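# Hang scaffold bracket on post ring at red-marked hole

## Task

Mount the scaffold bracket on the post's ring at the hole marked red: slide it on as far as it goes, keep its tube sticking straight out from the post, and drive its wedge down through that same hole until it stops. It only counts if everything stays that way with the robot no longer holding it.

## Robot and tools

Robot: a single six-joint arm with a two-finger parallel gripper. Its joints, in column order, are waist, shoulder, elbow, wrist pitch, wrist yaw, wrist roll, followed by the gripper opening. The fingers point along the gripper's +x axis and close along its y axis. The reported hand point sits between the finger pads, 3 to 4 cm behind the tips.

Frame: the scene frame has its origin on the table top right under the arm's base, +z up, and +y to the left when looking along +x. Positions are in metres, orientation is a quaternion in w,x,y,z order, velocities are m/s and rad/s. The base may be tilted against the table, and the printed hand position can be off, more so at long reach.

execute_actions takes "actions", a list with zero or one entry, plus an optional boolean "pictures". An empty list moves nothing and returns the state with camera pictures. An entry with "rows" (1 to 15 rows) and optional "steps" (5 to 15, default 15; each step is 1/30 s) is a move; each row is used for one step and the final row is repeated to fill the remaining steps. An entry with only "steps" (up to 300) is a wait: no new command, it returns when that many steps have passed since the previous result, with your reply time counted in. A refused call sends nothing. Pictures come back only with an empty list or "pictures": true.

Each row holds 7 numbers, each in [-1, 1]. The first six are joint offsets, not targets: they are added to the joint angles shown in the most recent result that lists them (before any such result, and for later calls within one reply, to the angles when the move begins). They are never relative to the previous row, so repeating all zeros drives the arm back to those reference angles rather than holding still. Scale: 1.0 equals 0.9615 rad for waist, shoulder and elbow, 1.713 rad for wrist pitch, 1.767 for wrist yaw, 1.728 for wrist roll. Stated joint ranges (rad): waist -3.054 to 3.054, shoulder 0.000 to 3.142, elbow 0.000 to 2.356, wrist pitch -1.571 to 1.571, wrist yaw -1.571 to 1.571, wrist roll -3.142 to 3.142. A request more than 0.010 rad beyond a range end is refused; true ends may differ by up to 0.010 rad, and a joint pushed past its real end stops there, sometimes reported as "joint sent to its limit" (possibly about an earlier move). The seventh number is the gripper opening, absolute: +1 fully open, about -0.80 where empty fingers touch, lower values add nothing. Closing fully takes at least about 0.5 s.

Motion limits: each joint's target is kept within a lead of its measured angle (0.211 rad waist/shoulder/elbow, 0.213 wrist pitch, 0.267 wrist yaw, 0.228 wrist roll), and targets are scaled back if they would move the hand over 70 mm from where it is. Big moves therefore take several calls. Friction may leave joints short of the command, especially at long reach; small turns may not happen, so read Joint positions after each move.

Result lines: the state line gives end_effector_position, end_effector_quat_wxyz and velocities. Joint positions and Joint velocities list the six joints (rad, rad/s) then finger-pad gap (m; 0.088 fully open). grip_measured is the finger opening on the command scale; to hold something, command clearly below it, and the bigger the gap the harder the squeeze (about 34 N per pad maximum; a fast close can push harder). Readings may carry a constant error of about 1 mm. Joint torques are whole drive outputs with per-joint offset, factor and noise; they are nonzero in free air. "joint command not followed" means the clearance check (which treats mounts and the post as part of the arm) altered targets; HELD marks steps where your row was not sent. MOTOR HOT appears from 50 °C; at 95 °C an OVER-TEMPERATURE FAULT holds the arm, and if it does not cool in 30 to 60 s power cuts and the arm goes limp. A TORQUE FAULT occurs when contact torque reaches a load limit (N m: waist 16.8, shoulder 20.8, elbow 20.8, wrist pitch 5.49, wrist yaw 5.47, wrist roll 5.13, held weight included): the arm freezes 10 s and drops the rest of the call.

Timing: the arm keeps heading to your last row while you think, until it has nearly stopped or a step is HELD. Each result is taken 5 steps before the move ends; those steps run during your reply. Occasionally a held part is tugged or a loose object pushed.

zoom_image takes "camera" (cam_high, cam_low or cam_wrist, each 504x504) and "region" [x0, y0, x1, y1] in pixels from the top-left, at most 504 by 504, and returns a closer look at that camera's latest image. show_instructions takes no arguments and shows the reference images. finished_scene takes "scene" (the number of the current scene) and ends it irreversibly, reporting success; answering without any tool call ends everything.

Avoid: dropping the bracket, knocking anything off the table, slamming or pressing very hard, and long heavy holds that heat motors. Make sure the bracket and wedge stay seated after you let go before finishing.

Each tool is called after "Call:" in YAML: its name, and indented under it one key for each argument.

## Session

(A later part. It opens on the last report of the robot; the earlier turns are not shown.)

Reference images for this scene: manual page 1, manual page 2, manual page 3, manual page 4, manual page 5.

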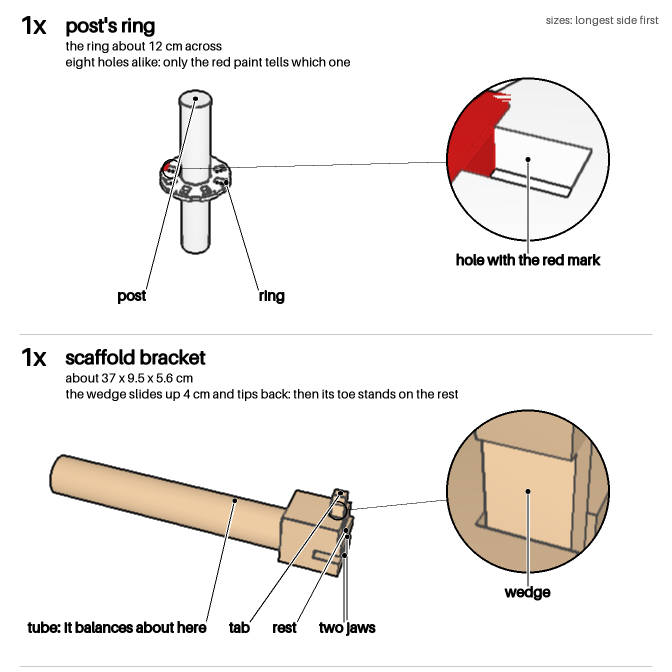

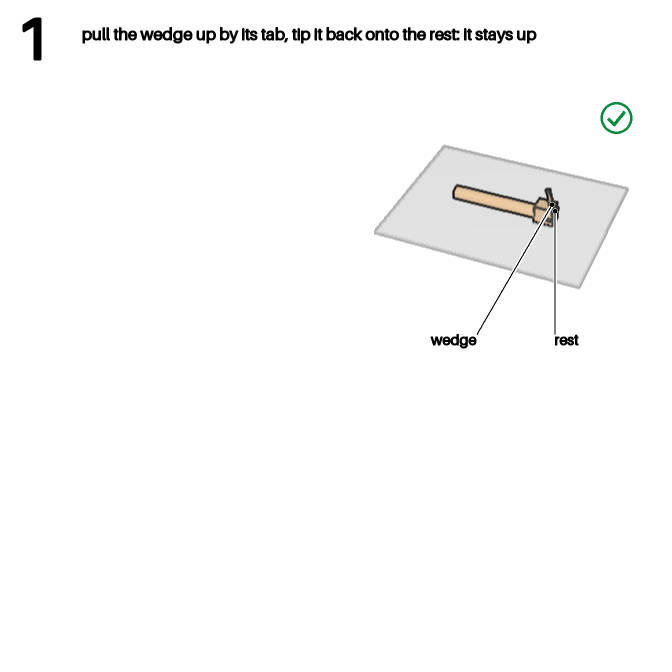

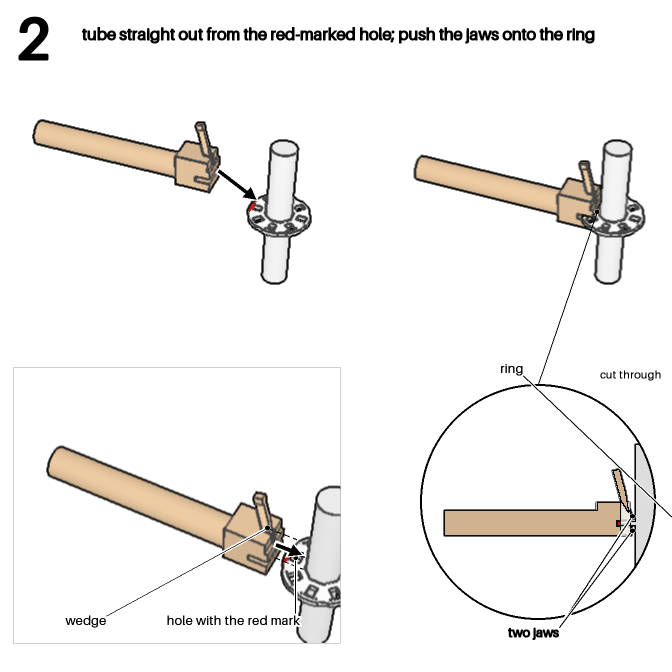

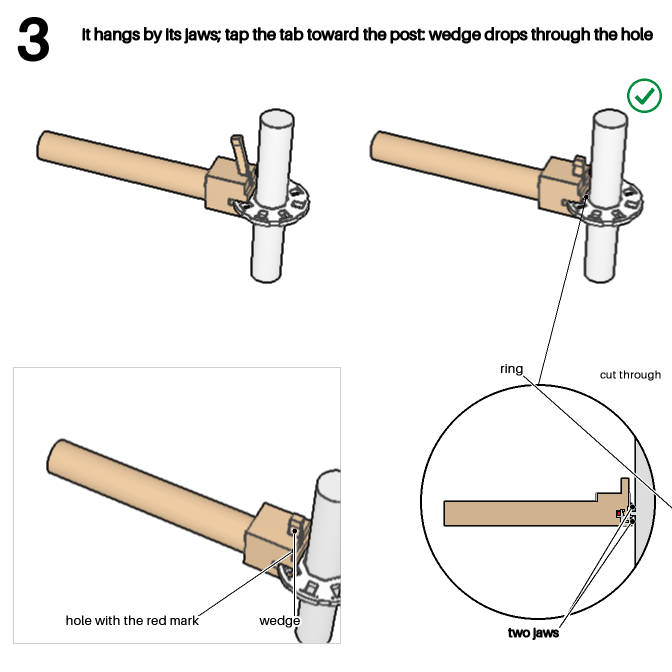

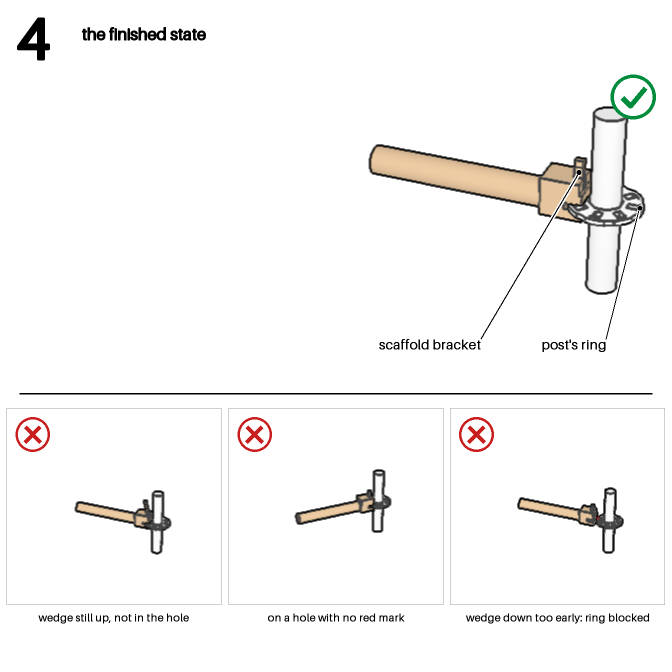

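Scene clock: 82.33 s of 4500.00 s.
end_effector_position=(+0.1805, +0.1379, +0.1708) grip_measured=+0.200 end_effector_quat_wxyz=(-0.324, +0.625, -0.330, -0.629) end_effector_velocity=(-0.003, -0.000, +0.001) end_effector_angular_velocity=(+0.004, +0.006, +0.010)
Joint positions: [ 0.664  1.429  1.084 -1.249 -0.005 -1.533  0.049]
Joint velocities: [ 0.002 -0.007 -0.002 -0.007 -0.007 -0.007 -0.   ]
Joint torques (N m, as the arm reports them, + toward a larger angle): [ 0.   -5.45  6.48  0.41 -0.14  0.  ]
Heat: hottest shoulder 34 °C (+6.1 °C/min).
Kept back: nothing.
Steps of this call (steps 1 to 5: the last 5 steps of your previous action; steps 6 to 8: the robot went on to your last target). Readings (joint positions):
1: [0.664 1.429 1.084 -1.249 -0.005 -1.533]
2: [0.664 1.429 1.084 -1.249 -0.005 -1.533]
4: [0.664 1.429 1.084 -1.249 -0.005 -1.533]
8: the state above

Call:
execute_actions:
  actions:
    - {"rows": [[0,-0.01,-0.006,0,0,0,-0.85],[0,-0.02,-0.012,0,0,0,-0.85],[-0.005,-0.028,-0.014,0,0,-0.003,-0.85],[-0.012,-0.028,-0.014,0,0,-0.007,-0.85],[-0.02,-0.028,-0.014,0,0,-0.011,-0.85],[-0.028,-0.028,-0.014,0,0,-0.016,-0.85],[-0.036,-0.028,-0.014,0,0,-0.02,-0.85],[-0.044,-0.028,-0.014,0,0,-0.025,-0.85],[-0.052,-0.028,-0.014,0,0,-0.029,-0.85]], "steps": 15}
  pictures: false

Call:
execute_actions:
  actions:
    - {"steps": 10}
  pictures: true

Call:
zoom_image:
  camera: "cam_low"
  region: [150, 160, 290, 280]

Call:
zoom_image:
  camera: "cam_high"
  region: [180, 160, 340, 320]

Scene clock: 83.30 s of 4500.00 s.
end_effector_position=(+0.1816, +0.1288, +0.1685) grip_measured=+0.199 end_effector_quat_wxyz=(-0.321, +0.623, -0.332, -0.631) end_effector_velocity=(+0.023, -0.037, +0.003) end_effector_angular_velocity=(+0.003, -0.008, -0.049)
Joint positions: [ 0.628  1.419  1.067 -1.249 -0.006 -1.57   0.049]
Joint velocities: [-0.188 -0.017 -0.002 -0.007  0.007 -0.139 -0.   ]
Joint torques (N m, as the arm reports them, + toward a larger angle): [-0.02 -6.87  4.99  0.41 -0.08 -0.04]
Heat: hottest shoulder 34 °C (+6.1 °C/min).
Steps of this call (steps 1 to 15: the robot went on to your last target; steps 16 to 19: nothing new was sent; steps 20 to 29: the first 10 steps of this action). Readings (joint positions):
20: [0.664 1.429 1.084 -1.249 -0.005 -1.533]
21: [0.664 1.429 1.082 -1.249 -0.005 -1.533]
23: [0.663 1.425 1.076 -1.249 -0.005 -1.535]
27: [0.643 1.421 1.067 -1.249 -0.006 -1.558]
29: the state above

Scene clock: 83.63 s of 4500.00 s.
end_effector_position=(+0.1828, +0.1269, +0.1686) grip_measured=+0.199 end_effector_quat_wxyz=(-0.322, +0.623, -0.331, -0.631) end_effector_velocity=(-0.002, -0.001, -0.000) end_effector_angular_velocity=(+0.002, +0.010, +0.019)
Joint positions: [ 0.617  1.418  1.066 -1.249 -0.007 -1.581  0.049]
Joint velocities: [-0.002 -0.002 -0.002 -0.007 -0.007 -0.022 -0.   ]
Joint torques (N m, as the arm reports them, + toward a larger angle): [-0.37 -6.95  4.92  0.41 -0.03 -0.07]
Heat: hottest shoulder 34 °C (+6.0 °C/min).
Kept back: nothing.
Steps of this call (steps 1 to 5: the last 5 steps of your previous action; steps 6 to 10: the robot went on to your last target). Readings (joint positions):
1: [0.623 1.419 1.067 -1.249 -0.006 -1.573]
2: [0.620 1.419 1.067 -1.249 -0.006 -1.575]
4: [0.618 1.418 1.067 -1.249 -0.007 -1.578]
8: [0.617 1.418 1.066 -1.249 -0.007 -1.581]
10: the state above

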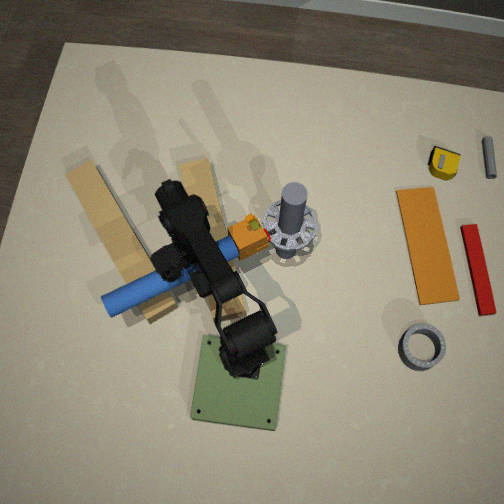

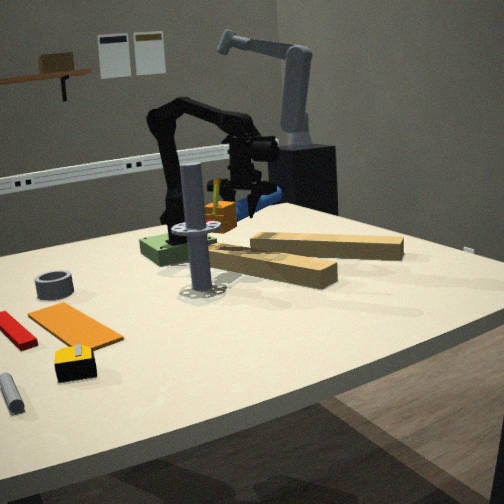

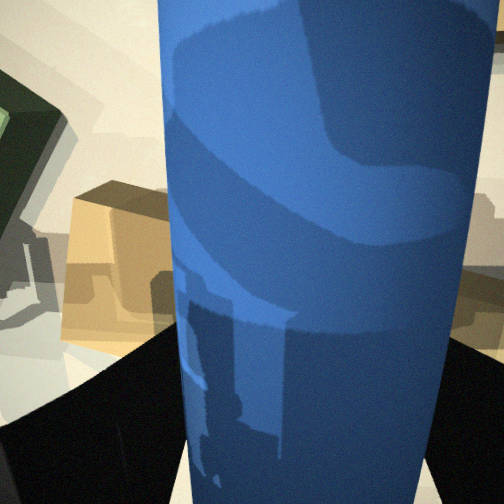

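Region (150, 160, 290, 280) of cam_low's 504x504 image, scaled by 3.600, with more detail than that image has; it fills the top 432 rows of this view, and the rest is white.

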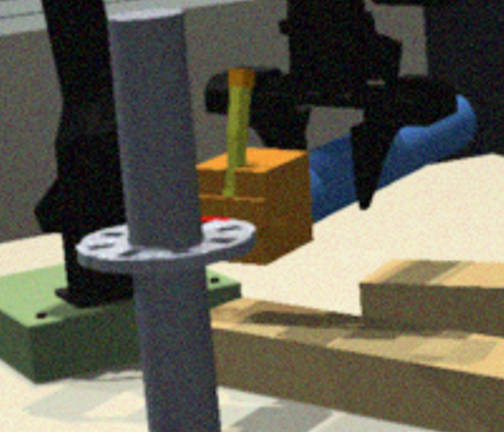

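Region (180, 160, 340, 320) of cam_high's 504x504 image, scaled by 3.150, with more detail than that image has.

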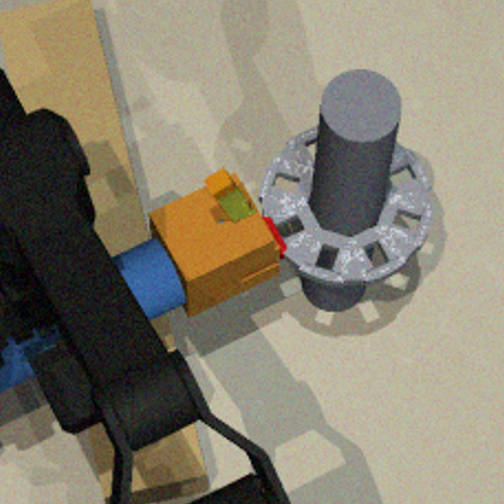

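Call:
execute_actions:
  actions:
    - {"rows": [[0.004,0,0.015,0,0,0.002,-0.85],[0.004,0,0.036,0,0,0.002,-0.85]], "steps": 12}
  pictures: false

Call:
execute_actions:
  actions:
    - {"steps": 8}
  pictures: false

Scene clock: 84.10 s of 4500.00 s.
end_effector_position=(+0.1851, +0.1287, +0.1710) grip_measured=+0.199 end_effector_quat_wxyz=(-0.325, +0.625, -0.328, -0.630) end_effector_velocity=(+0.006, +0.004, +0.010) end_effector_angular_velocity=(+0.012, -0.030, +0.025)
Joint positions: [ 0.618  1.421  1.078 -1.249 -0.007 -1.58   0.049]
Joint velocities: [ 0.002 -0.002  0.037 -0.007  0.007 -0.022 -0.   ]
Joint torques (N m, as the arm reports them, + toward a larger angle): [ 0.2  -5.34  6.39  0.44 -0.13  0.06]
Heat: hottest shoulder 34 °C (+5.1 °C/min).
Steps of this call (steps 1 to 7: the robot went on to your last target; steps 8 to 14: the first 7 steps of this action). Readings (joint positions):
8: [0.617 1.418 1.066 -1.249 -0.007 -1.581]
9: [0.617 1.418 1.068 -1.249 -0.007 -1.581]
11: [0.617 1.420 1.072 -1.249 -0.007 -1.581]
14: the state above

Scene clock: 84.37 s of 4500.00 s.
end_effector_position=(+0.1854, +0.1291, +0.1713) grip_measured=+0.199 end_effector_quat_wxyz=(-0.325, +0.625, -0.328, -0.630) end_effector_velocity=(-0.002, +0.002, +0.001) end_effector_angular_velocity=(+0.017, +0.014, +0.005)
Joint positions: [ 0.619  1.422  1.08  -1.249 -0.007 -1.58   0.049]
Joint velocities: [-0.002 -0.002  0.002 -0.007 -0.022 -0.007 -0.   ]
Joint torques (N m, as the arm reports them, + toward a larger angle): [ 0.16 -5.44  6.48  0.43 -0.15  0.06]
Heat: hottest shoulder 34 °C (+5.1 °C/min).
Kept back: nothing.
Steps of this call (steps 1 to 5: the last 5 steps of your previous action; steps 6 to 8: the robot went on to your last target). Readings (joint positions):
1: [0.618 1.421 1.079 -1.249 -0.007 -1.580]
2: [0.618 1.421 1.080 -1.249 -0.007 -1.580]
4: [0.619 1.421 1.080 -1.249 -0.007 -1.580]
8: the state above

Call:
execute_actions:
  actions:
    - {"rows": [[-0.006,-0.006,0.01,0,0,-0.003,-0.85],[-0.012,-0.012,0.01,0,0,-0.007,-0.85],[-0.018,-0.014,0.01,0,0,-0.01,-0.85],[-0.024,-0.014,0.01,0,0,-0.013,-0.85],[-0.03,-0.014,0.01,0,0,-0.017,-0.85],[-0.036,-0.014,0.01,0,0,-0.02,-0.85],[-0.042,-0.014,0.01,0,0,-0.023,-0.85]], "steps": 15}
  pictures: false

Call:
execute_actions:
  actions:
    - {"steps": 10}
  pictures: true

Call:
zoom_image:
  camera: "cam_low"
  region: [150, 160, 290, 280]

Call:
zoom_image:
  camera: "cam_high"
  region: [180, 160, 340, 320]

Scene clock: 85.10 s of 4500.00 s.
end_effector_position=(+0.1855, +0.1283, +0.1716) grip_measured=+0.198 end_effector_quat_wxyz=(-0.327, +0.619, -0.322, -0.638) end_effector_velocity=(-0.004, -0.004, +0.001) end_effector_angular_velocity=(+0.010, +0.026, +0.014)
Joint positions: [ 0.601  1.421  1.08  -1.25  -0.03  -1.604  0.049]
Joint velocities: [-0.022 -0.007 -0.002 -0.022 -0.022 -0.037 -0.   ]
Joint torques (N m, as the arm reports them, + toward a larger angle): [-2.18 -6.34  5.39  0.54  0.8  -0.39]
Heat: hottest shoulder 34 °C (+5.1 °C/min).
Steps of this call (steps 1 to 12: the robot went on to your last target; steps 13 to 22: the first 10 steps of this action). Readings (joint positions):
13: [0.619 1.422 1.080 -1.249 -0.007 -1.580]
14: [0.618 1.422 1.080 -1.249 -0.008 -1.581]
16: [0.613 1.422 1.080 -1.249 -0.013 -1.586]
20: [0.603 1.421 1.080 -1.250 -0.027 -1.601]
22: the state above

Scene clock: 85.43 s of 4500.00 s.
end_effector_position=(+0.1854, +0.1283, +0.1716) grip_measured=+0.198 end_effector_quat_wxyz=(-0.327, +0.618, -0.321, -0.639) end_effector_velocity=(-0.002, -0.001, -0.000) end_effector_angular_velocity=(+0.002, +0.010, +0.005)
Joint positions: [ 0.599  1.421  1.08  -1.251 -0.032 -1.607  0.049]
Joint velocities: [-0.002 -0.002 -0.002 -0.007 -0.007 -0.007 -0.   ]
Joint torques (N m, as the arm reports them, + toward a larger angle): [-2.1  -6.4   5.43  0.57  0.91 -0.39]
Heat: hottest shoulder 34 °C (+5.0 °C/min).
Kept back: nothing.
Steps of this call (steps 1 to 5: the last 5 steps of your previous action; steps 6 to 10: the robot went on to your last target). Readings (joint positions):
1: [0.601 1.421 1.080 -1.250 -0.031 -1.605]
2: [0.600 1.421 1.080 -1.250 -0.031 -1.606]
4: [0.599 1.421 1.080 -1.250 -0.032 -1.606]
8: [0.599 1.421 1.080 -1.250 -0.032 -1.607]
10: the state above

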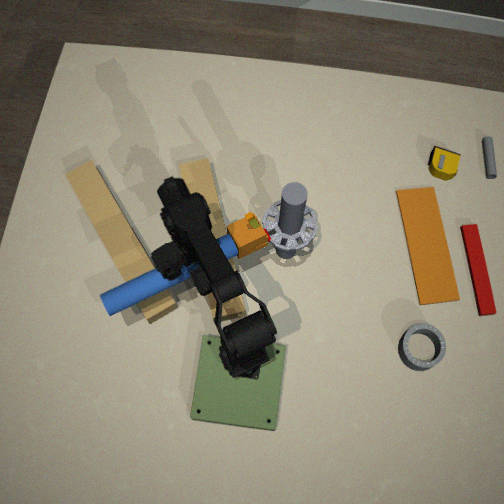

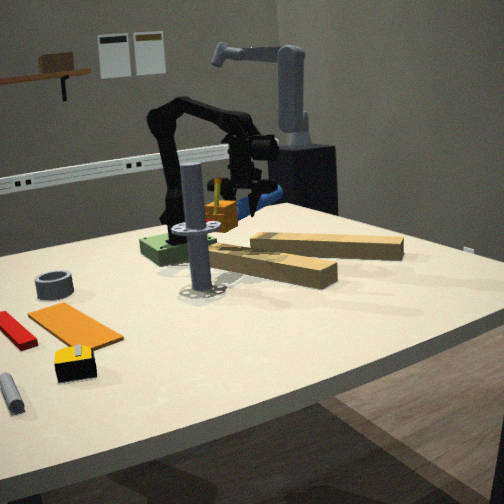

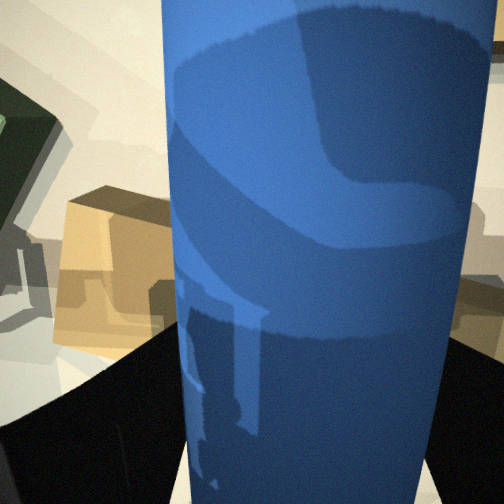

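Region (150, 160, 290, 280) of cam_low's 504x504 image, scaled by 3.600, with more detail than that image has; it fills the top 432 rows of this view, and the rest is white.

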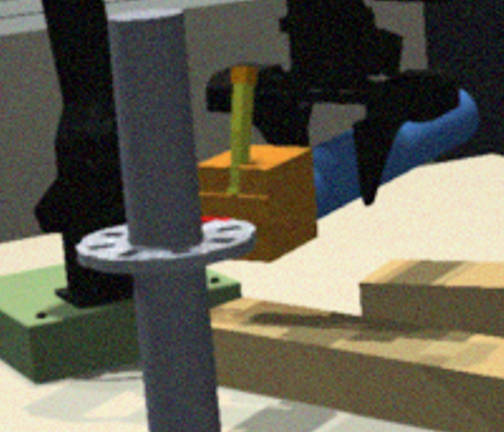

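Region (180, 160, 340, 320) of cam_high's 504x504 image, scaled by 3.150, with more detail than that image has.

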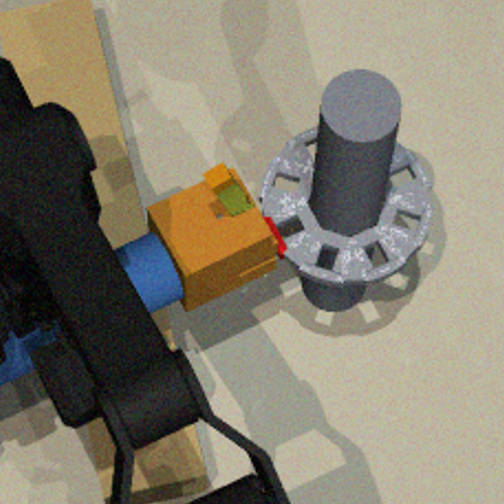

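Call:
execute_actions:
  actions:
    - {"rows": [[0.01,0,0.005,0,0.01,0.006,-0.85],[0.02,0,0.01,0,0.02,0.011,-0.85],[0.02,0,0.01,0,0.03,0.011,-0.85],[0.02,0,0.01,0,0.035,0.011,-0.85]], "steps": 12}
  pictures: false

Call:
execute_actions:
  actions:
    - {"steps": 8}
  pictures: true

Call:
zoom_image:
  camera: "cam_low"
  region: [150, 160, 290, 280]

Scene clock: 86.13 s of 4500.00 s.
end_effector_position=(+0.1858, +0.1281, +0.1704) grip_measured=+0.198 end_effector_quat_wxyz=(-0.319, +0.628, -0.327, -0.630) end_effector_velocity=(-0.002, -0.001, -0.004) end_effector_angular_velocity=(-0.046, +0.001, +0.020)
Joint positions: [ 0.619  1.426  1.08  -1.25  -0.    -1.592  0.049]
Joint velocities: [ 0.027  0.017 -0.002 -0.007  0.037  0.007 -0.   ]
Joint torques (N m, as the arm reports them, + toward a larger angle): [-0.28 -5.86  5.4   0.36  0.92  0.01]
Heat: hottest shoulder 34 °C (+5.1 °C/min).
Steps of this call (steps 1 to 14: the robot went on to your last target; steps 15 to 21: the first 7 steps of this action). Readings (joint positions):
15: [0.599 1.421 1.080 -1.251 -0.032 -1.607]
16: [0.603 1.421 1.080 -1.251 -0.027 -1.605]
18: [0.613 1.424 1.080 -1.250 -0.013 -1.596]
21: the state above

Scene clock: 86.40 s of 4500.00 s.
end_effector_position=(+0.1858, +0.1281, +0.1701) grip_measured=+0.198 end_effector_quat_wxyz=(-0.317, +0.629, -0.328, -0.629) end_effector_velocity=(-0.002, -0.002, -0.000) end_effector_angular_velocity=(-0.010, +0.002, +0.010)
Joint positions: [ 0.622  1.427  1.08  -1.25   0.004 -1.589  0.049]
Joint velocities: [ 0.002 -0.002 -0.002 -0.007  0.007 -0.007 -0.   ]
Joint torques (N m, as the arm reports them, + toward a larger angle): [-0.48 -5.87  5.38  0.38  1.    0.03]
Heat: hottest shoulder 34 °C (+5.1 °C/min).
Kept back: nothing.
Steps of this call (steps 1 to 5: the last 5 steps of your previous action; steps 6 to 8: the robot went on to your last target). Readings (joint positions):
1: [0.619 1.427 1.080 -1.250 0.001 -1.591]
2: [0.620 1.427 1.080 -1.250 0.001 -1.590]
4: [0.621 1.427 1.080 -1.250 0.003 -1.590]
8: the state above

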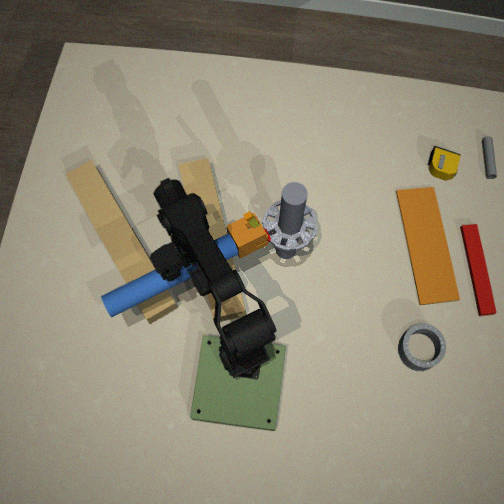

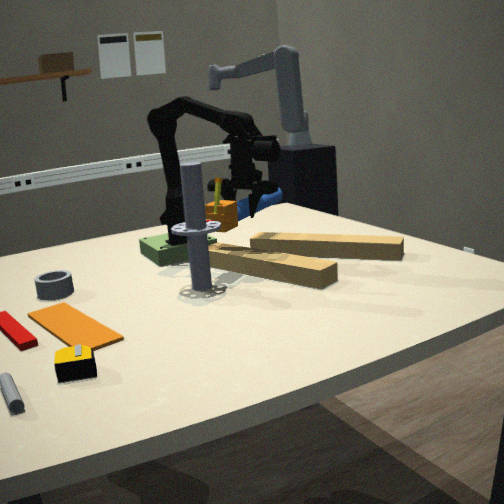

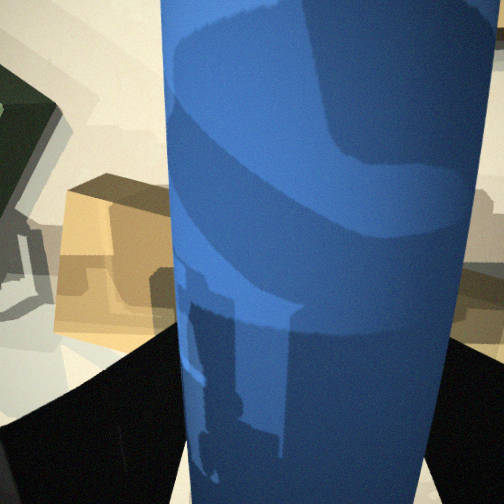

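Region (150, 160, 290, 280) of cam_low's 504x504 image, scaled by 3.600, with more detail than that image has; it fills the top 432 rows of this view, and the rest is white.

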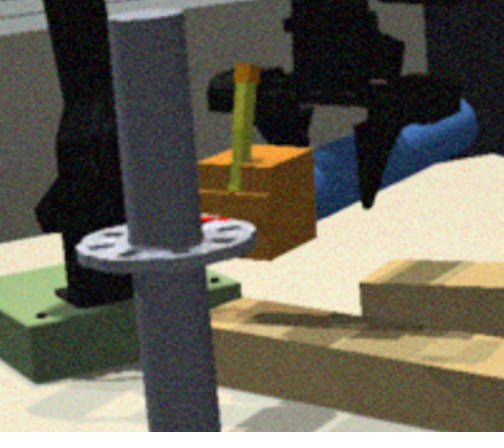

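Call:
execute_actions:
  actions:
    - {"rows": [[-0.01,0,0.01,0,0.01,-0.006,-0.85],[-0.02,0,0.015,0,0.01,-0.011,-0.85],[-0.03,0,0.02,0,0.01,-0.017,-0.85],[-0.035,0,0.024,0,0.01,-0.019,-0.85],[-0.035,0,0.028,0,0.01,-0.019,-0.85],[-0.035,0,0.032,0,0.01,-0.019,-0.85],[-0.035,0,0.036,0,0.01,-0.019,-0.85],[-0.035,0,0.04,0,0.01,-0.019,-0.85],[-0.035,0,0.044,0,0.01,-0.019,-0.85],[-0.035,0,0.048,0,0.01,-0.019,-0.85]], "steps": 15}
  pictures: false

Call:
execute_actions:
  actions:
    - {"steps": 15}
  pictures: true

Call:
zoom_image:
  camera: "cam_low"
  region: [150, 160, 290, 280]

Scene clock: 88.13 s of 4500.00 s.
end_effector_position=(+0.1924, +0.1230, +0.1713) grip_measured=+0.198 end_effector_quat_wxyz=(-0.319, +0.630, -0.329, -0.627) end_effector_velocity=(+0.010, +0.006, +0.014) end_effector_angular_velocity=(+0.048, -0.007, -0.020)
Joint positions: [ 0.59   1.434  1.09  -1.249  0.009 -1.616  0.049]
Joint velocities: [-0.027  0.012  0.066 -0.022 -0.037 -0.007  0.   ]
Joint torques (N m, as the arm reports them, + toward a larger angle): [-0.09 -6.03  7.27  0.39  0.43 -0.15]
Heat: hottest shoulder 33 °C (+4.1 °C/min).
Steps of this call (steps 1 to 15: the robot went on to your last target; steps 16 to 42: nothing new was sent; steps 43 to 52: the first 10 steps of this action). Readings (joint positions):
43: [0.622 1.428 1.080 -1.250 0.005 -1.588]
44: [0.620 1.429 1.080 -1.250 0.007 -1.592]
46: [0.609 1.431 1.080 -1.249 0.011 -1.607]
50: [0.592 1.433 1.085 -1.247 0.011 -1.615]
52: the state above

Scene clock: 88.63 s of 4500.00 s.
end_effector_position=(+0.1946, +0.1237, +0.1735) grip_measured=+0.198 end_effector_quat_wxyz=(-0.321, +0.633, -0.326, -0.625) end_effector_velocity=(-0.002, -0.001, +0.001) end_effector_angular_velocity=(+0.005, +0.006, +0.020)
Joint positions: [ 0.589  1.435  1.1   -1.25   0.011 -1.619  0.049]
Joint velocities: [-0.002 -0.007 -0.002 -0.007 -0.007 -0.022 -0.   ]
Joint torques (N m, as the arm reports them, + toward a larger angle): [-0.16 -5.98  7.    0.41  0.31 -0.1 ]
Heat: hottest shoulder 33 °C (+4.0 °C/min).
Kept back: nothing.
Steps of this call (steps 1 to 5: the last 5 steps of your previous action; steps 6 to 15: the robot went on to your last target). Readings (joint positions):
1: [0.590 1.434 1.092 -1.250 0.009 -1.616]
2: [0.589 1.435 1.094 -1.250 0.008 -1.616]
4: [0.589 1.435 1.096 -1.250 0.008 -1.617]
8: [0.589 1.435 1.098 -1.250 0.009 -1.618]
15: the state above
The arm was judged still, so your last target was given up. Only a new action makes it travel on or press farther. Fingers that are still opening or closing keep moving.

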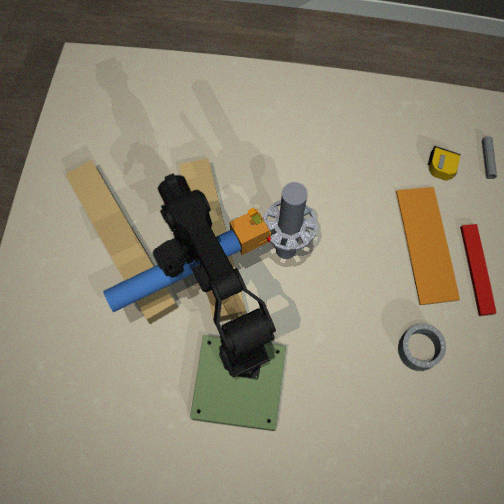

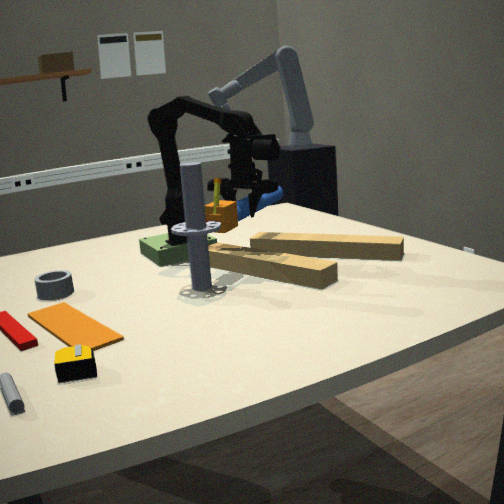

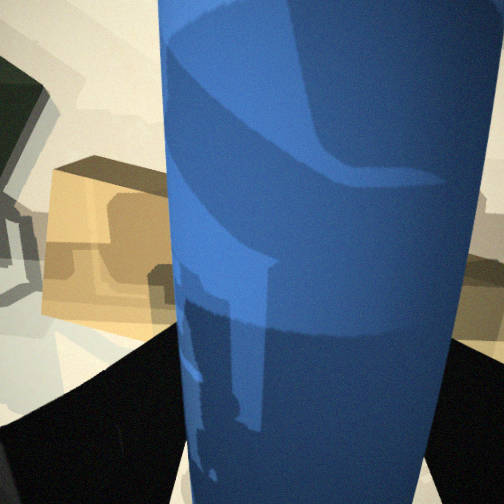

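Region (150, 160, 290, 280) of cam_low's 504x504 image, scaled by 3.600, with more detail than that image has; it fills the top 432 rows of this view, and the rest is white.

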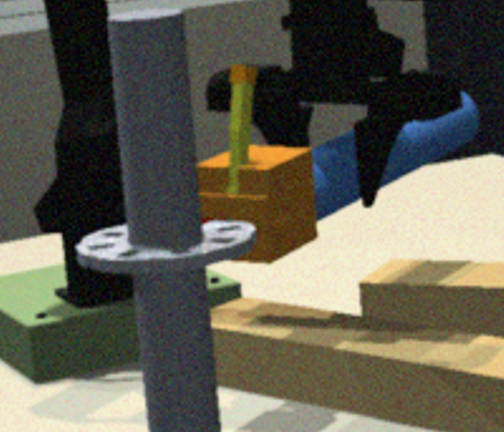

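Call:
execute_actions:
  actions:
    - {"rows": [[-0.008,-0.005,-0.005,0,0,-0.004,-0.85],[-0.016,-0.01,-0.01,0,0,-0.009,-0.85],[-0.024,-0.015,-0.012,0,0,-0.013,-0.85],[-0.032,-0.02,-0.012,0,0,-0.018,-0.85],[-0.04,-0.025,-0.012,0,0,-0.022,-0.85],[-0.048,-0.025,-0.012,0,0,-0.027,-0.85],[-0.056,-0.025,-0.012,0,0,-0.031,-0.85],[-0.064,-0.025,-0.012,0,0,-0.036,-0.85]], "steps": 15}
  pictures: false

Call:
execute_actions:
  actions:
    - {"steps": 12}
  pictures: true

Call:
zoom_image:
  camera: "cam_high"
  region: [180, 160, 340, 320]

Scene clock: 89.27 s of 4500.00 s.
end_effector_position=(+0.1980, +0.1116, +0.1718) grip_measured=+0.198 end_effector_quat_wxyz=(-0.319, +0.632, -0.328, -0.626) end_effector_velocity=(+0.013, -0.028, -0.003) end_effector_angular_velocity=(-0.006, +0.000, -0.049)
Joint positions: [ 0.537  1.427  1.086 -1.25   0.012 -1.671  0.049]
Joint velocities: [-0.129 -0.007 -0.017  0.007  0.007 -0.081 -0.001]
Joint torques (N m, as the arm reports them, + toward a larger angle): [-0.01 -6.97  4.82  0.42 -0.16 -0.09]
Heat: hottest shoulder 33 °C (+4.0 °C/min).
Steps of this call (steps 1 to 9: nothing new was sent; steps 10 to 19: the first 10 steps of this action). Readings (joint positions):
10: [0.588 1.435 1.099 -1.250 0.011 -1.620]
11: [0.586 1.435 1.098 -1.250 0.011 -1.623]
13: [0.578 1.434 1.094 -1.250 0.011 -1.635]
17: [0.550 1.428 1.087 -1.250 0.012 -1.662]
19: the state above

Scene clock: 89.67 s of 4500.00 s.
end_effector_position=(+0.1984, +0.1101, +0.1718) grip_measured=+0.198 end_effector_quat_wxyz=(-0.319, +0.632, -0.328, -0.626) end_effector_velocity=(-0.000, +0.000, -0.001) end_effector_angular_velocity=(+0.008, +0.002, +0.005)
Joint positions: [ 0.53   1.425  1.085 -1.25   0.012 -1.679  0.049]
Joint velocities: [-0.002 -0.002 -0.007  0.007 -0.007 -0.007 -0.   ]
Joint torques (N m, as the arm reports them, + toward a larger angle): [-0.39 -6.8   4.77  0.42 -0.16 -0.1 ]
Heat: hottest shoulder 33 °C (+4.0 °C/min).
Kept back: nothing.
Steps of this call (steps 1 to 5: the last 5 steps of your previous action; steps 6 to 12: the robot went on to your last target). Readings (joint positions):
1: [0.534 1.427 1.086 -1.250 0.013 -1.674]
2: [0.532 1.427 1.086 -1.250 0.013 -1.675]
4: [0.531 1.426 1.085 -1.250 0.012 -1.677]
8: [0.530 1.426 1.085 -1.250 0.012 -1.678]
12: the state above

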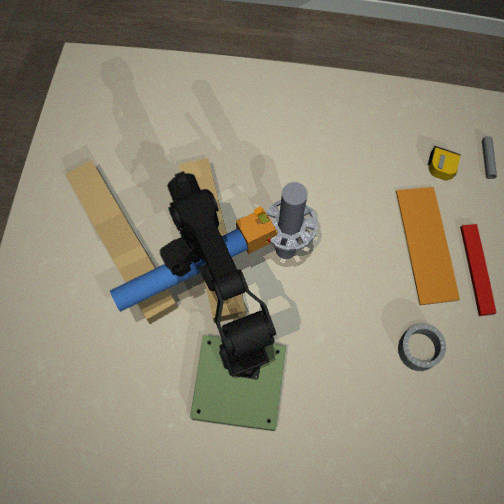

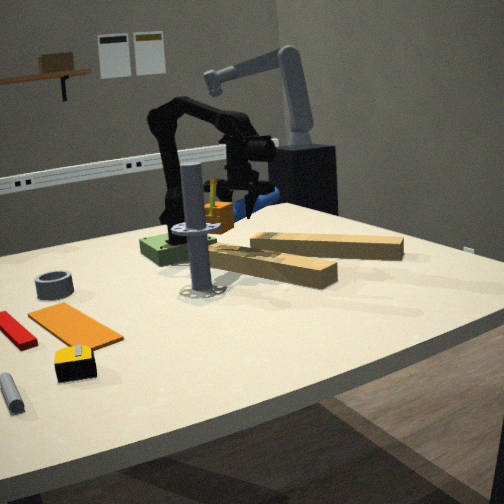

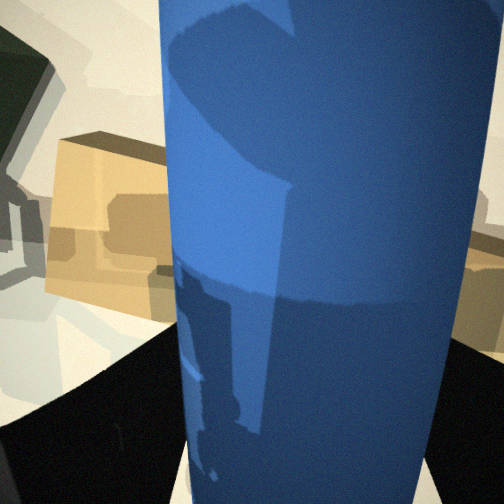

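Region (180, 160, 340, 320) of cam_high's 504x504 image, scaled by 3.150, with more detail than that image has.

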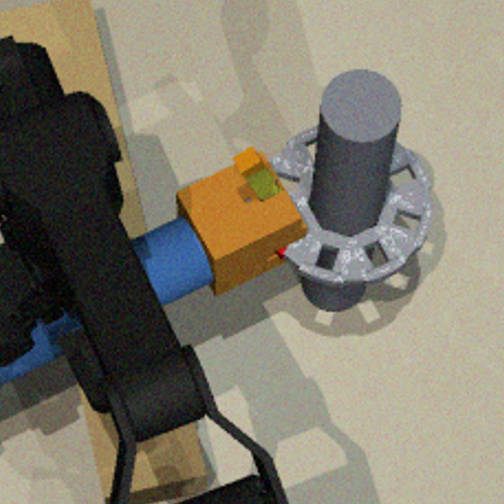

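Call:
execute_actions:
  actions:
    - {"rows": [[0,-0.004,-0.003,0,0,0.007,-0.85],[0,-0.008,-0.006,0,0,0.014,-0.85],[0,-0.012,-0.008,0,0,0.02,-0.85],[-0.008,-0.012,-0.008,0,0,0.016,-0.85],[-0.016,-0.012,-0.008,0,0,0.011,-0.85],[-0.024,-0.012,-0.008,0,0,0.007,-0.85],[-0.032,-0.012,-0.008,0,0,0.002,-0.85],[-0.04,-0.012,-0.008,0,0,-0.002,-0.85],[-0.048,-0.012,-0.008,0,0,-0.007,-0.85]], "steps": 15}
  pictures: false

Call:
execute_actions:
  actions:
    - {"steps": 12}
  pictures: true

Call:
zoom_image:
  camera: "cam_high"
  region: [180, 160, 340, 320]

Scene clock: 90.70 s of 4500.00 s.
end_effector_position=(+0.2005, +0.1036, +0.1702) grip_measured=+0.198 end_effector_quat_wxyz=(-0.326, +0.626, -0.338, -0.623) end_effector_velocity=(+0.023, -0.041, -0.003) end_effector_angular_velocity=(+0.002, -0.011, -0.078)
Joint positions: [ 0.501  1.425  1.079 -1.248  0.013 -1.68   0.049]
Joint velocities: [-0.203 -0.002 -0.012  0.022  0.007 -0.125 -0.   ]
Joint torques (N m, as the arm reports them, + toward a larger angle): [-0.26 -6.32  4.53  0.31 -0.16 -0.05]
Heat: hottest shoulder 33 °C (+4.0 °C/min).
Steps of this call (steps 1 to 15: the robot went on to your last target; steps 16 to 21: nothing new was sent; steps 22 to 31: the first 10 steps of this action). Readings (joint positions):
22: [0.530 1.425 1.084 -1.250 0.012 -1.679]
23: [0.530 1.425 1.084 -1.249 0.012 -1.675]
25: [0.530 1.425 1.081 -1.248 0.014 -1.663]
29: [0.516 1.425 1.079 -1.248 0.012 -1.670]
31: the state above

Scene clock: 91.10 s of 4500.00 s.
end_effector_position=(+0.2010, +0.1023, +0.1701) grip_measured=+0.198 end_effector_quat_wxyz=(-0.327, +0.625, -0.338, -0.623) end_effector_velocity=(-0.003, +0.001, -0.000) end_effector_angular_velocity=(+0.016, +0.017, +0.005)
Joint positions: [ 0.493  1.425  1.078 -1.248  0.009 -1.686  0.049]
Joint velocities: [-0.002 -0.002 -0.002 -0.007 -0.022 -0.007 -0.   ]
Joint torques (N m, as the arm reports them, + toward a larger angle): [-0.97 -6.29  4.5   0.29 -0.01 -0.18]
Heat: hottest shoulder 33 °C (+4.1 °C/min).
Kept back: nothing.
Steps of this call (steps 1 to 5: the last 5 steps of your previous action; steps 6 to 12: the robot went on to your last target). Readings (joint positions):
1: [0.496 1.425 1.078 -1.248 0.013 -1.683]
2: [0.494 1.425 1.078 -1.248 0.010 -1.685]
4: [0.493 1.425 1.078 -1.248 0.009 -1.685]
8: [0.493 1.425 1.078 -1.248 0.009 -1.685]
12: the state above

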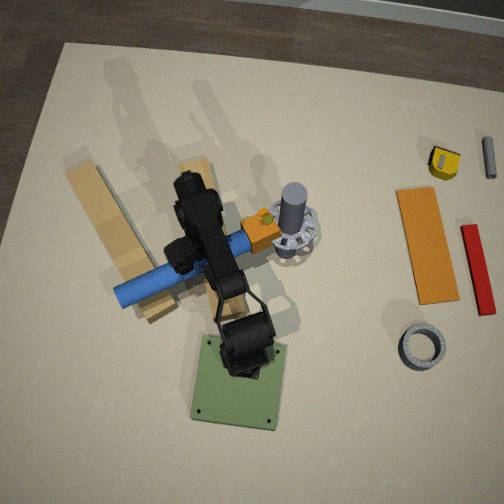

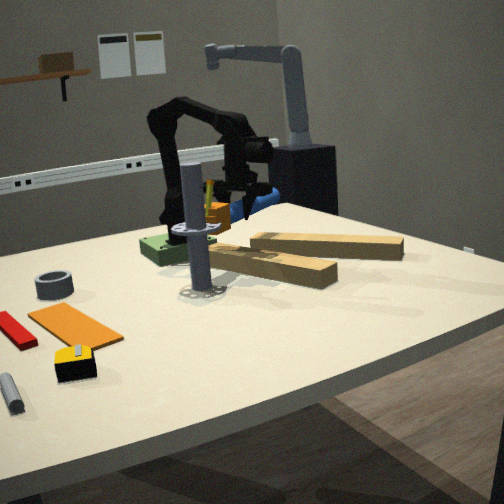

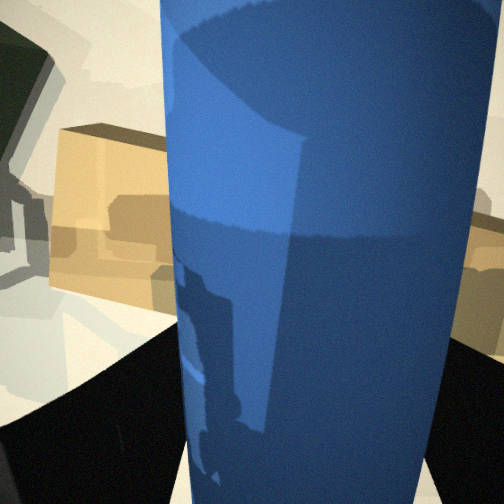

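Region (180, 160, 340, 320) of cam_high's 504x504 image, scaled by 3.150, with more detail than that image has.

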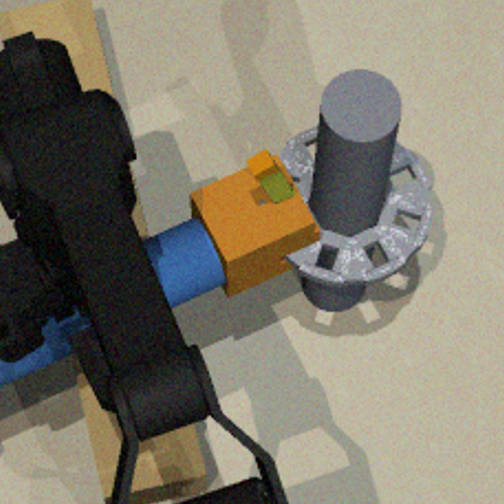

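Call:
execute_actions:
  actions:
    - {"rows": [[-0.01,0,0,0,0,-0.006,-0.85],[-0.02,0,0,0,0,-0.011,-0.85],[-0.028,0,0,0,0,-0.016,-0.85]], "steps": 12}
  pictures: false

Call:
execute_actions:
  actions:
    - {"steps": 8}
  pictures: false

Scene clock: 91.63 s of 4500.00 s.
end_effector_position=(+0.2007, +0.1019, +0.1700) grip_measured=+0.198 end_effector_quat_wxyz=(-0.328, +0.621, -0.334, -0.628) end_effector_velocity=(-0.001, -0.002, -0.001) end_effector_angular_velocity=(+0.002, +0.014, +0.024)
Joint positions: [ 0.483  1.425  1.077 -1.25  -0.004 -1.7    0.049]
Joint velocities: [-0.012  0.002 -0.002 -0.007 -0.007 -0.037 -0.   ]
Joint torques (N m, as the arm reports them, + toward a larger angle): [-1.6  -4.96  4.49  0.54  0.46 -0.35]
Heat: hottest shoulder 33 °C (+4.0 °C/min).
Steps of this call (steps 1 to 9: the robot went on to your last target; steps 10 to 16: the first 7 steps of this action). Readings (joint positions):
10: [0.493 1.425 1.077 -1.248 0.009 -1.686]
11: [0.492 1.425 1.077 -1.248 0.008 -1.687]
13: [0.487 1.425 1.077 -1.249 0.001 -1.695]
16: the state above

Scene clock: 91.90 s of 4500.00 s.
end_effector_position=(+0.2007, +0.1018, +0.1700) grip_measured=+0.198 end_effector_quat_wxyz=(-0.328, +0.621, -0.334, -0.629) end_effector_velocity=(-0.001, -0.002, -0.000) end_effector_angular_velocity=(-0.010, +0.003, +0.005)
Joint positions: [ 0.482  1.425  1.077 -1.25  -0.005 -1.702  0.049]
Joint velocities: [-0.002 -0.002 -0.002 -0.007  0.007 -0.007 -0.   ]
Joint torques (N m, as the arm reports them, + toward a larger angle): [-1.63 -4.94  4.49  0.55  0.51 -0.37]
Heat: hottest shoulder 33 °C (+4.0 °C/min).
Kept back: nothing.
Steps of this call (steps 1 to 5: the last 5 steps of your previous action; steps 6 to 8: the robot went on to your last target). Readings (joint positions):
1: [0.483 1.425 1.077 -1.250 -0.005 -1.701]
2: [0.483 1.425 1.077 -1.250 -0.005 -1.701]
4: [0.483 1.425 1.077 -1.250 -0.005 -1.702]
8: the state above

Call:
execute_actions:
  actions:
    - {"rows": [[0.008,0,0,0,0.008,0.004,-0.85],[0.008,0,0,0,0.008,0.004,-0.85],[0.008,0,0,0,0.008,0.004,-0.3],[0.008,0,0,0,0.008,0.004,0.3],[0.008,0,0,0,0.008,0.004,1]], "steps": 15}
  pictures: false

Call:
execute_actions:
  actions:
    - {"steps": 10}
  pictures: true

Call:
zoom_image:
  camera: "cam_high"
  region: [180, 160, 340, 320]

Scene clock: 92.47 s of 4500.00 s.
end_effector_position=(+0.2006, +0.1019, +0.1695) grip_measured=+0.198 end_effector_quat_wxyz=(-0.326, +0.622, -0.335, -0.628) end_effector_velocity=(-0.010, -0.007, +0.000) end_effector_angular_velocity=(-0.057, +0.029, -0.019)
Joint positions: [ 0.487  1.426  1.076 -1.249  0.    -1.699  0.049]
Joint velocities: [ 0.017 -0.002 -0.002 -0.051  0.037  0.037  0.005]
Joint torques (N m, as the arm reports them, + toward a larger angle): [ 0.19 -5.05  4.65  0.34  0.21  0.08]
Heat: hottest shoulder 33 °C (+3.0 °C/min).
Steps of this call (steps 1 to 7: the robot went on to your last target; steps 8 to 17: the first 10 steps of this action). Readings (joint positions):
8: [0.483 1.425 1.077 -1.250 -0.005 -1.702]
9: [0.485 1.425 1.077 -1.250 -0.002 -1.701]
11: [0.486 1.426 1.076 -1.249 -0.000 -1.699]
15: [0.487 1.426 1.076 -1.249 -0.000 -1.699]
17: the state above

Scene clock: 92.80 s of 4500.00 s.
end_effector_position=(+0.2008, +0.1014, +0.1696) grip_measured=+1.000 end_effector_quat_wxyz=(-0.325, +0.624, -0.336, -0.626) end_effector_velocity=(-0.003, +0.001, +0.001) end_effector_angular_velocity=(+0.018, +0.012, -0.025)
Joint positions: [ 0.488  1.425  1.076 -1.249  0.005 -1.697  0.088]
Joint velocities: [-0.002 -0.007 -0.002 -0.007 -0.022  0.022  0.   ]
Joint torques (N m, as the arm reports them, + toward a larger angle): [ 0.12 -5.02  4.66  0.34  0.    0.06]
Heat: hottest shoulder 33 °C (+3.0 °C/min).
Kept back: nothing.
Steps of this call (steps 1 to 5: the last 5 steps of your previous action; steps 6 to 10: the robot went on to your last target). Readings (joint positions):
1: [0.487 1.426 1.076 -1.249 0.004 -1.698]
2: [0.488 1.425 1.076 -1.249 0.005 -1.697]
4: [0.488 1.425 1.076 -1.249 0.005 -1.697]
8: [0.488 1.425 1.076 -1.249 0.006 -1.697]
10: the state above

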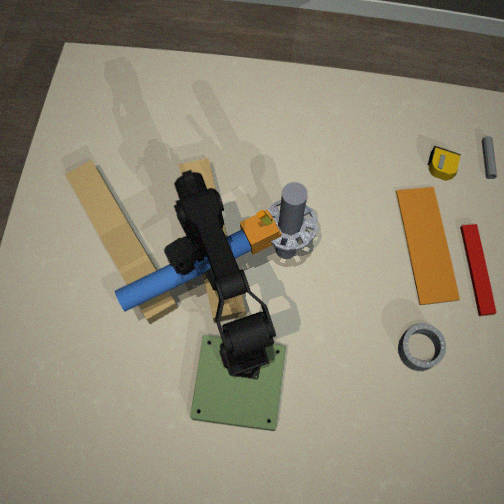

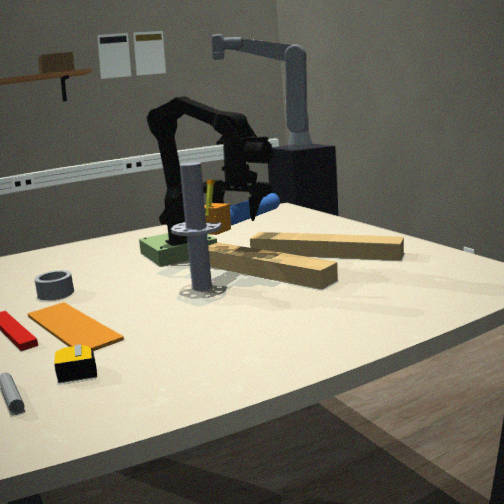

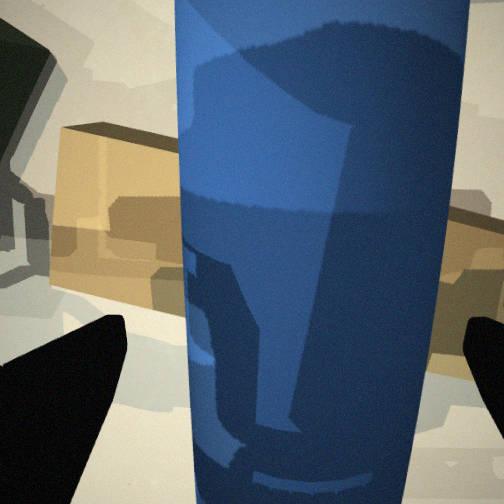

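Region (180, 160, 340, 320) of cam_high's 504x504 image, scaled by 3.150, with more detail than that image has.

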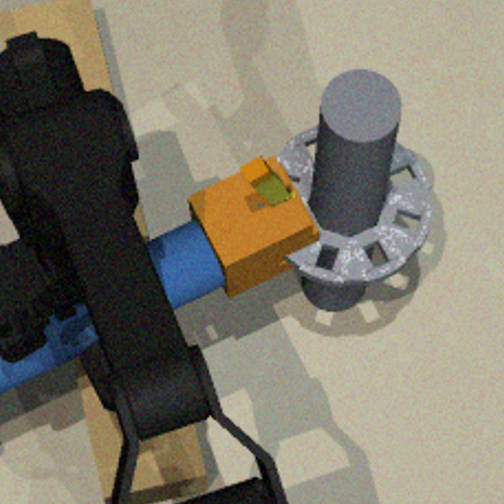

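Call:
execute_actions:
  actions: []
  pictures: true

Scene clock: 93.33 s of 4500.00 s.
end_effector_position=(+0.2008, +0.1014, +0.1696) grip_measured=+1.000 end_effector_quat_wxyz=(-0.325, +0.624, -0.336, -0.626) end_effector_velocity=(-0.004, -0.004, -0.000) end_effector_angular_velocity=(-0.016, +0.016, +0.005)
Joint positions: [ 0.488  1.425  1.076 -1.249  0.006 -1.697  0.088]
Joint velocities: [-0.002 -0.002 -0.002 -0.022  0.007 -0.007  0.   ]
Joint torques (N m, as the arm reports them, + toward a larger angle): [ 0.21 -5.07  4.7   0.34 -0.01  0.03]
Heat: hottest shoulder 33 °C (+3.0 °C/min).
Kept back: nothing.
Steps of this call (steps 1 to 15: the robot went on to your last target; step 16: nothing new was sent). Readings (joint positions):
1: [0.488 1.425 1.076 -1.249 0.005 -1.697]
2: [0.488 1.425 1.076 -1.249 0.006 -1.697]
4: [0.488 1.425 1.076 -1.249 0.006 -1.697]
8: [0.488 1.425 1.076 -1.249 0.006 -1.697]
16: the state above
The arm was judged still, so your last target was given up. Only a new action makes it travel on or press farther. Fingers that are still opening or closing keep moving.

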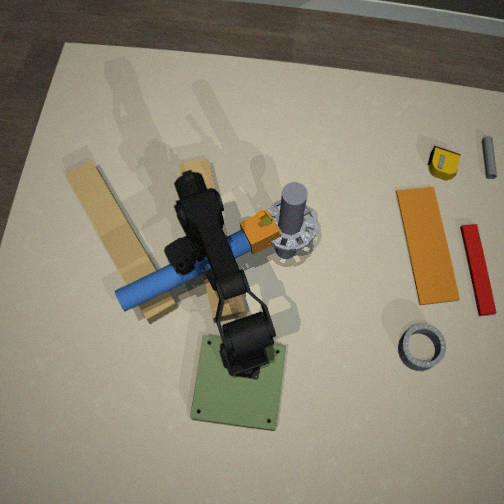

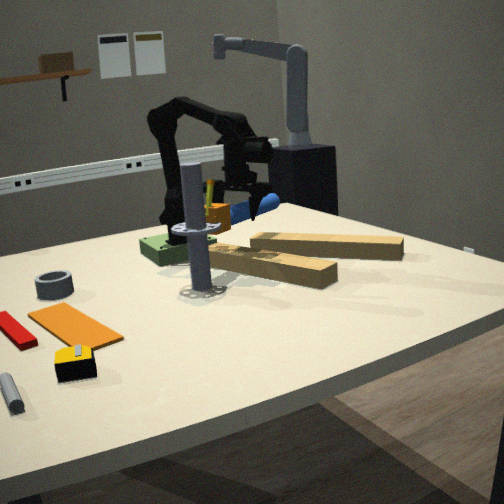

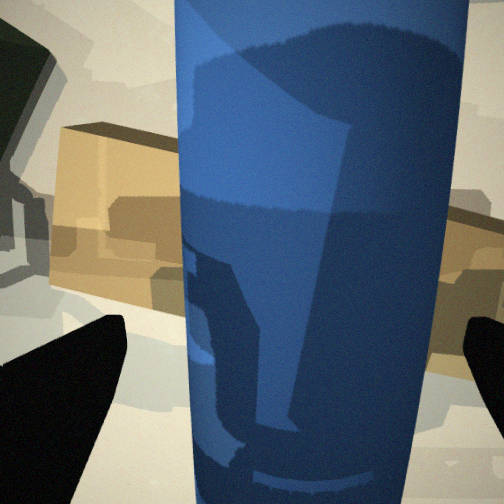

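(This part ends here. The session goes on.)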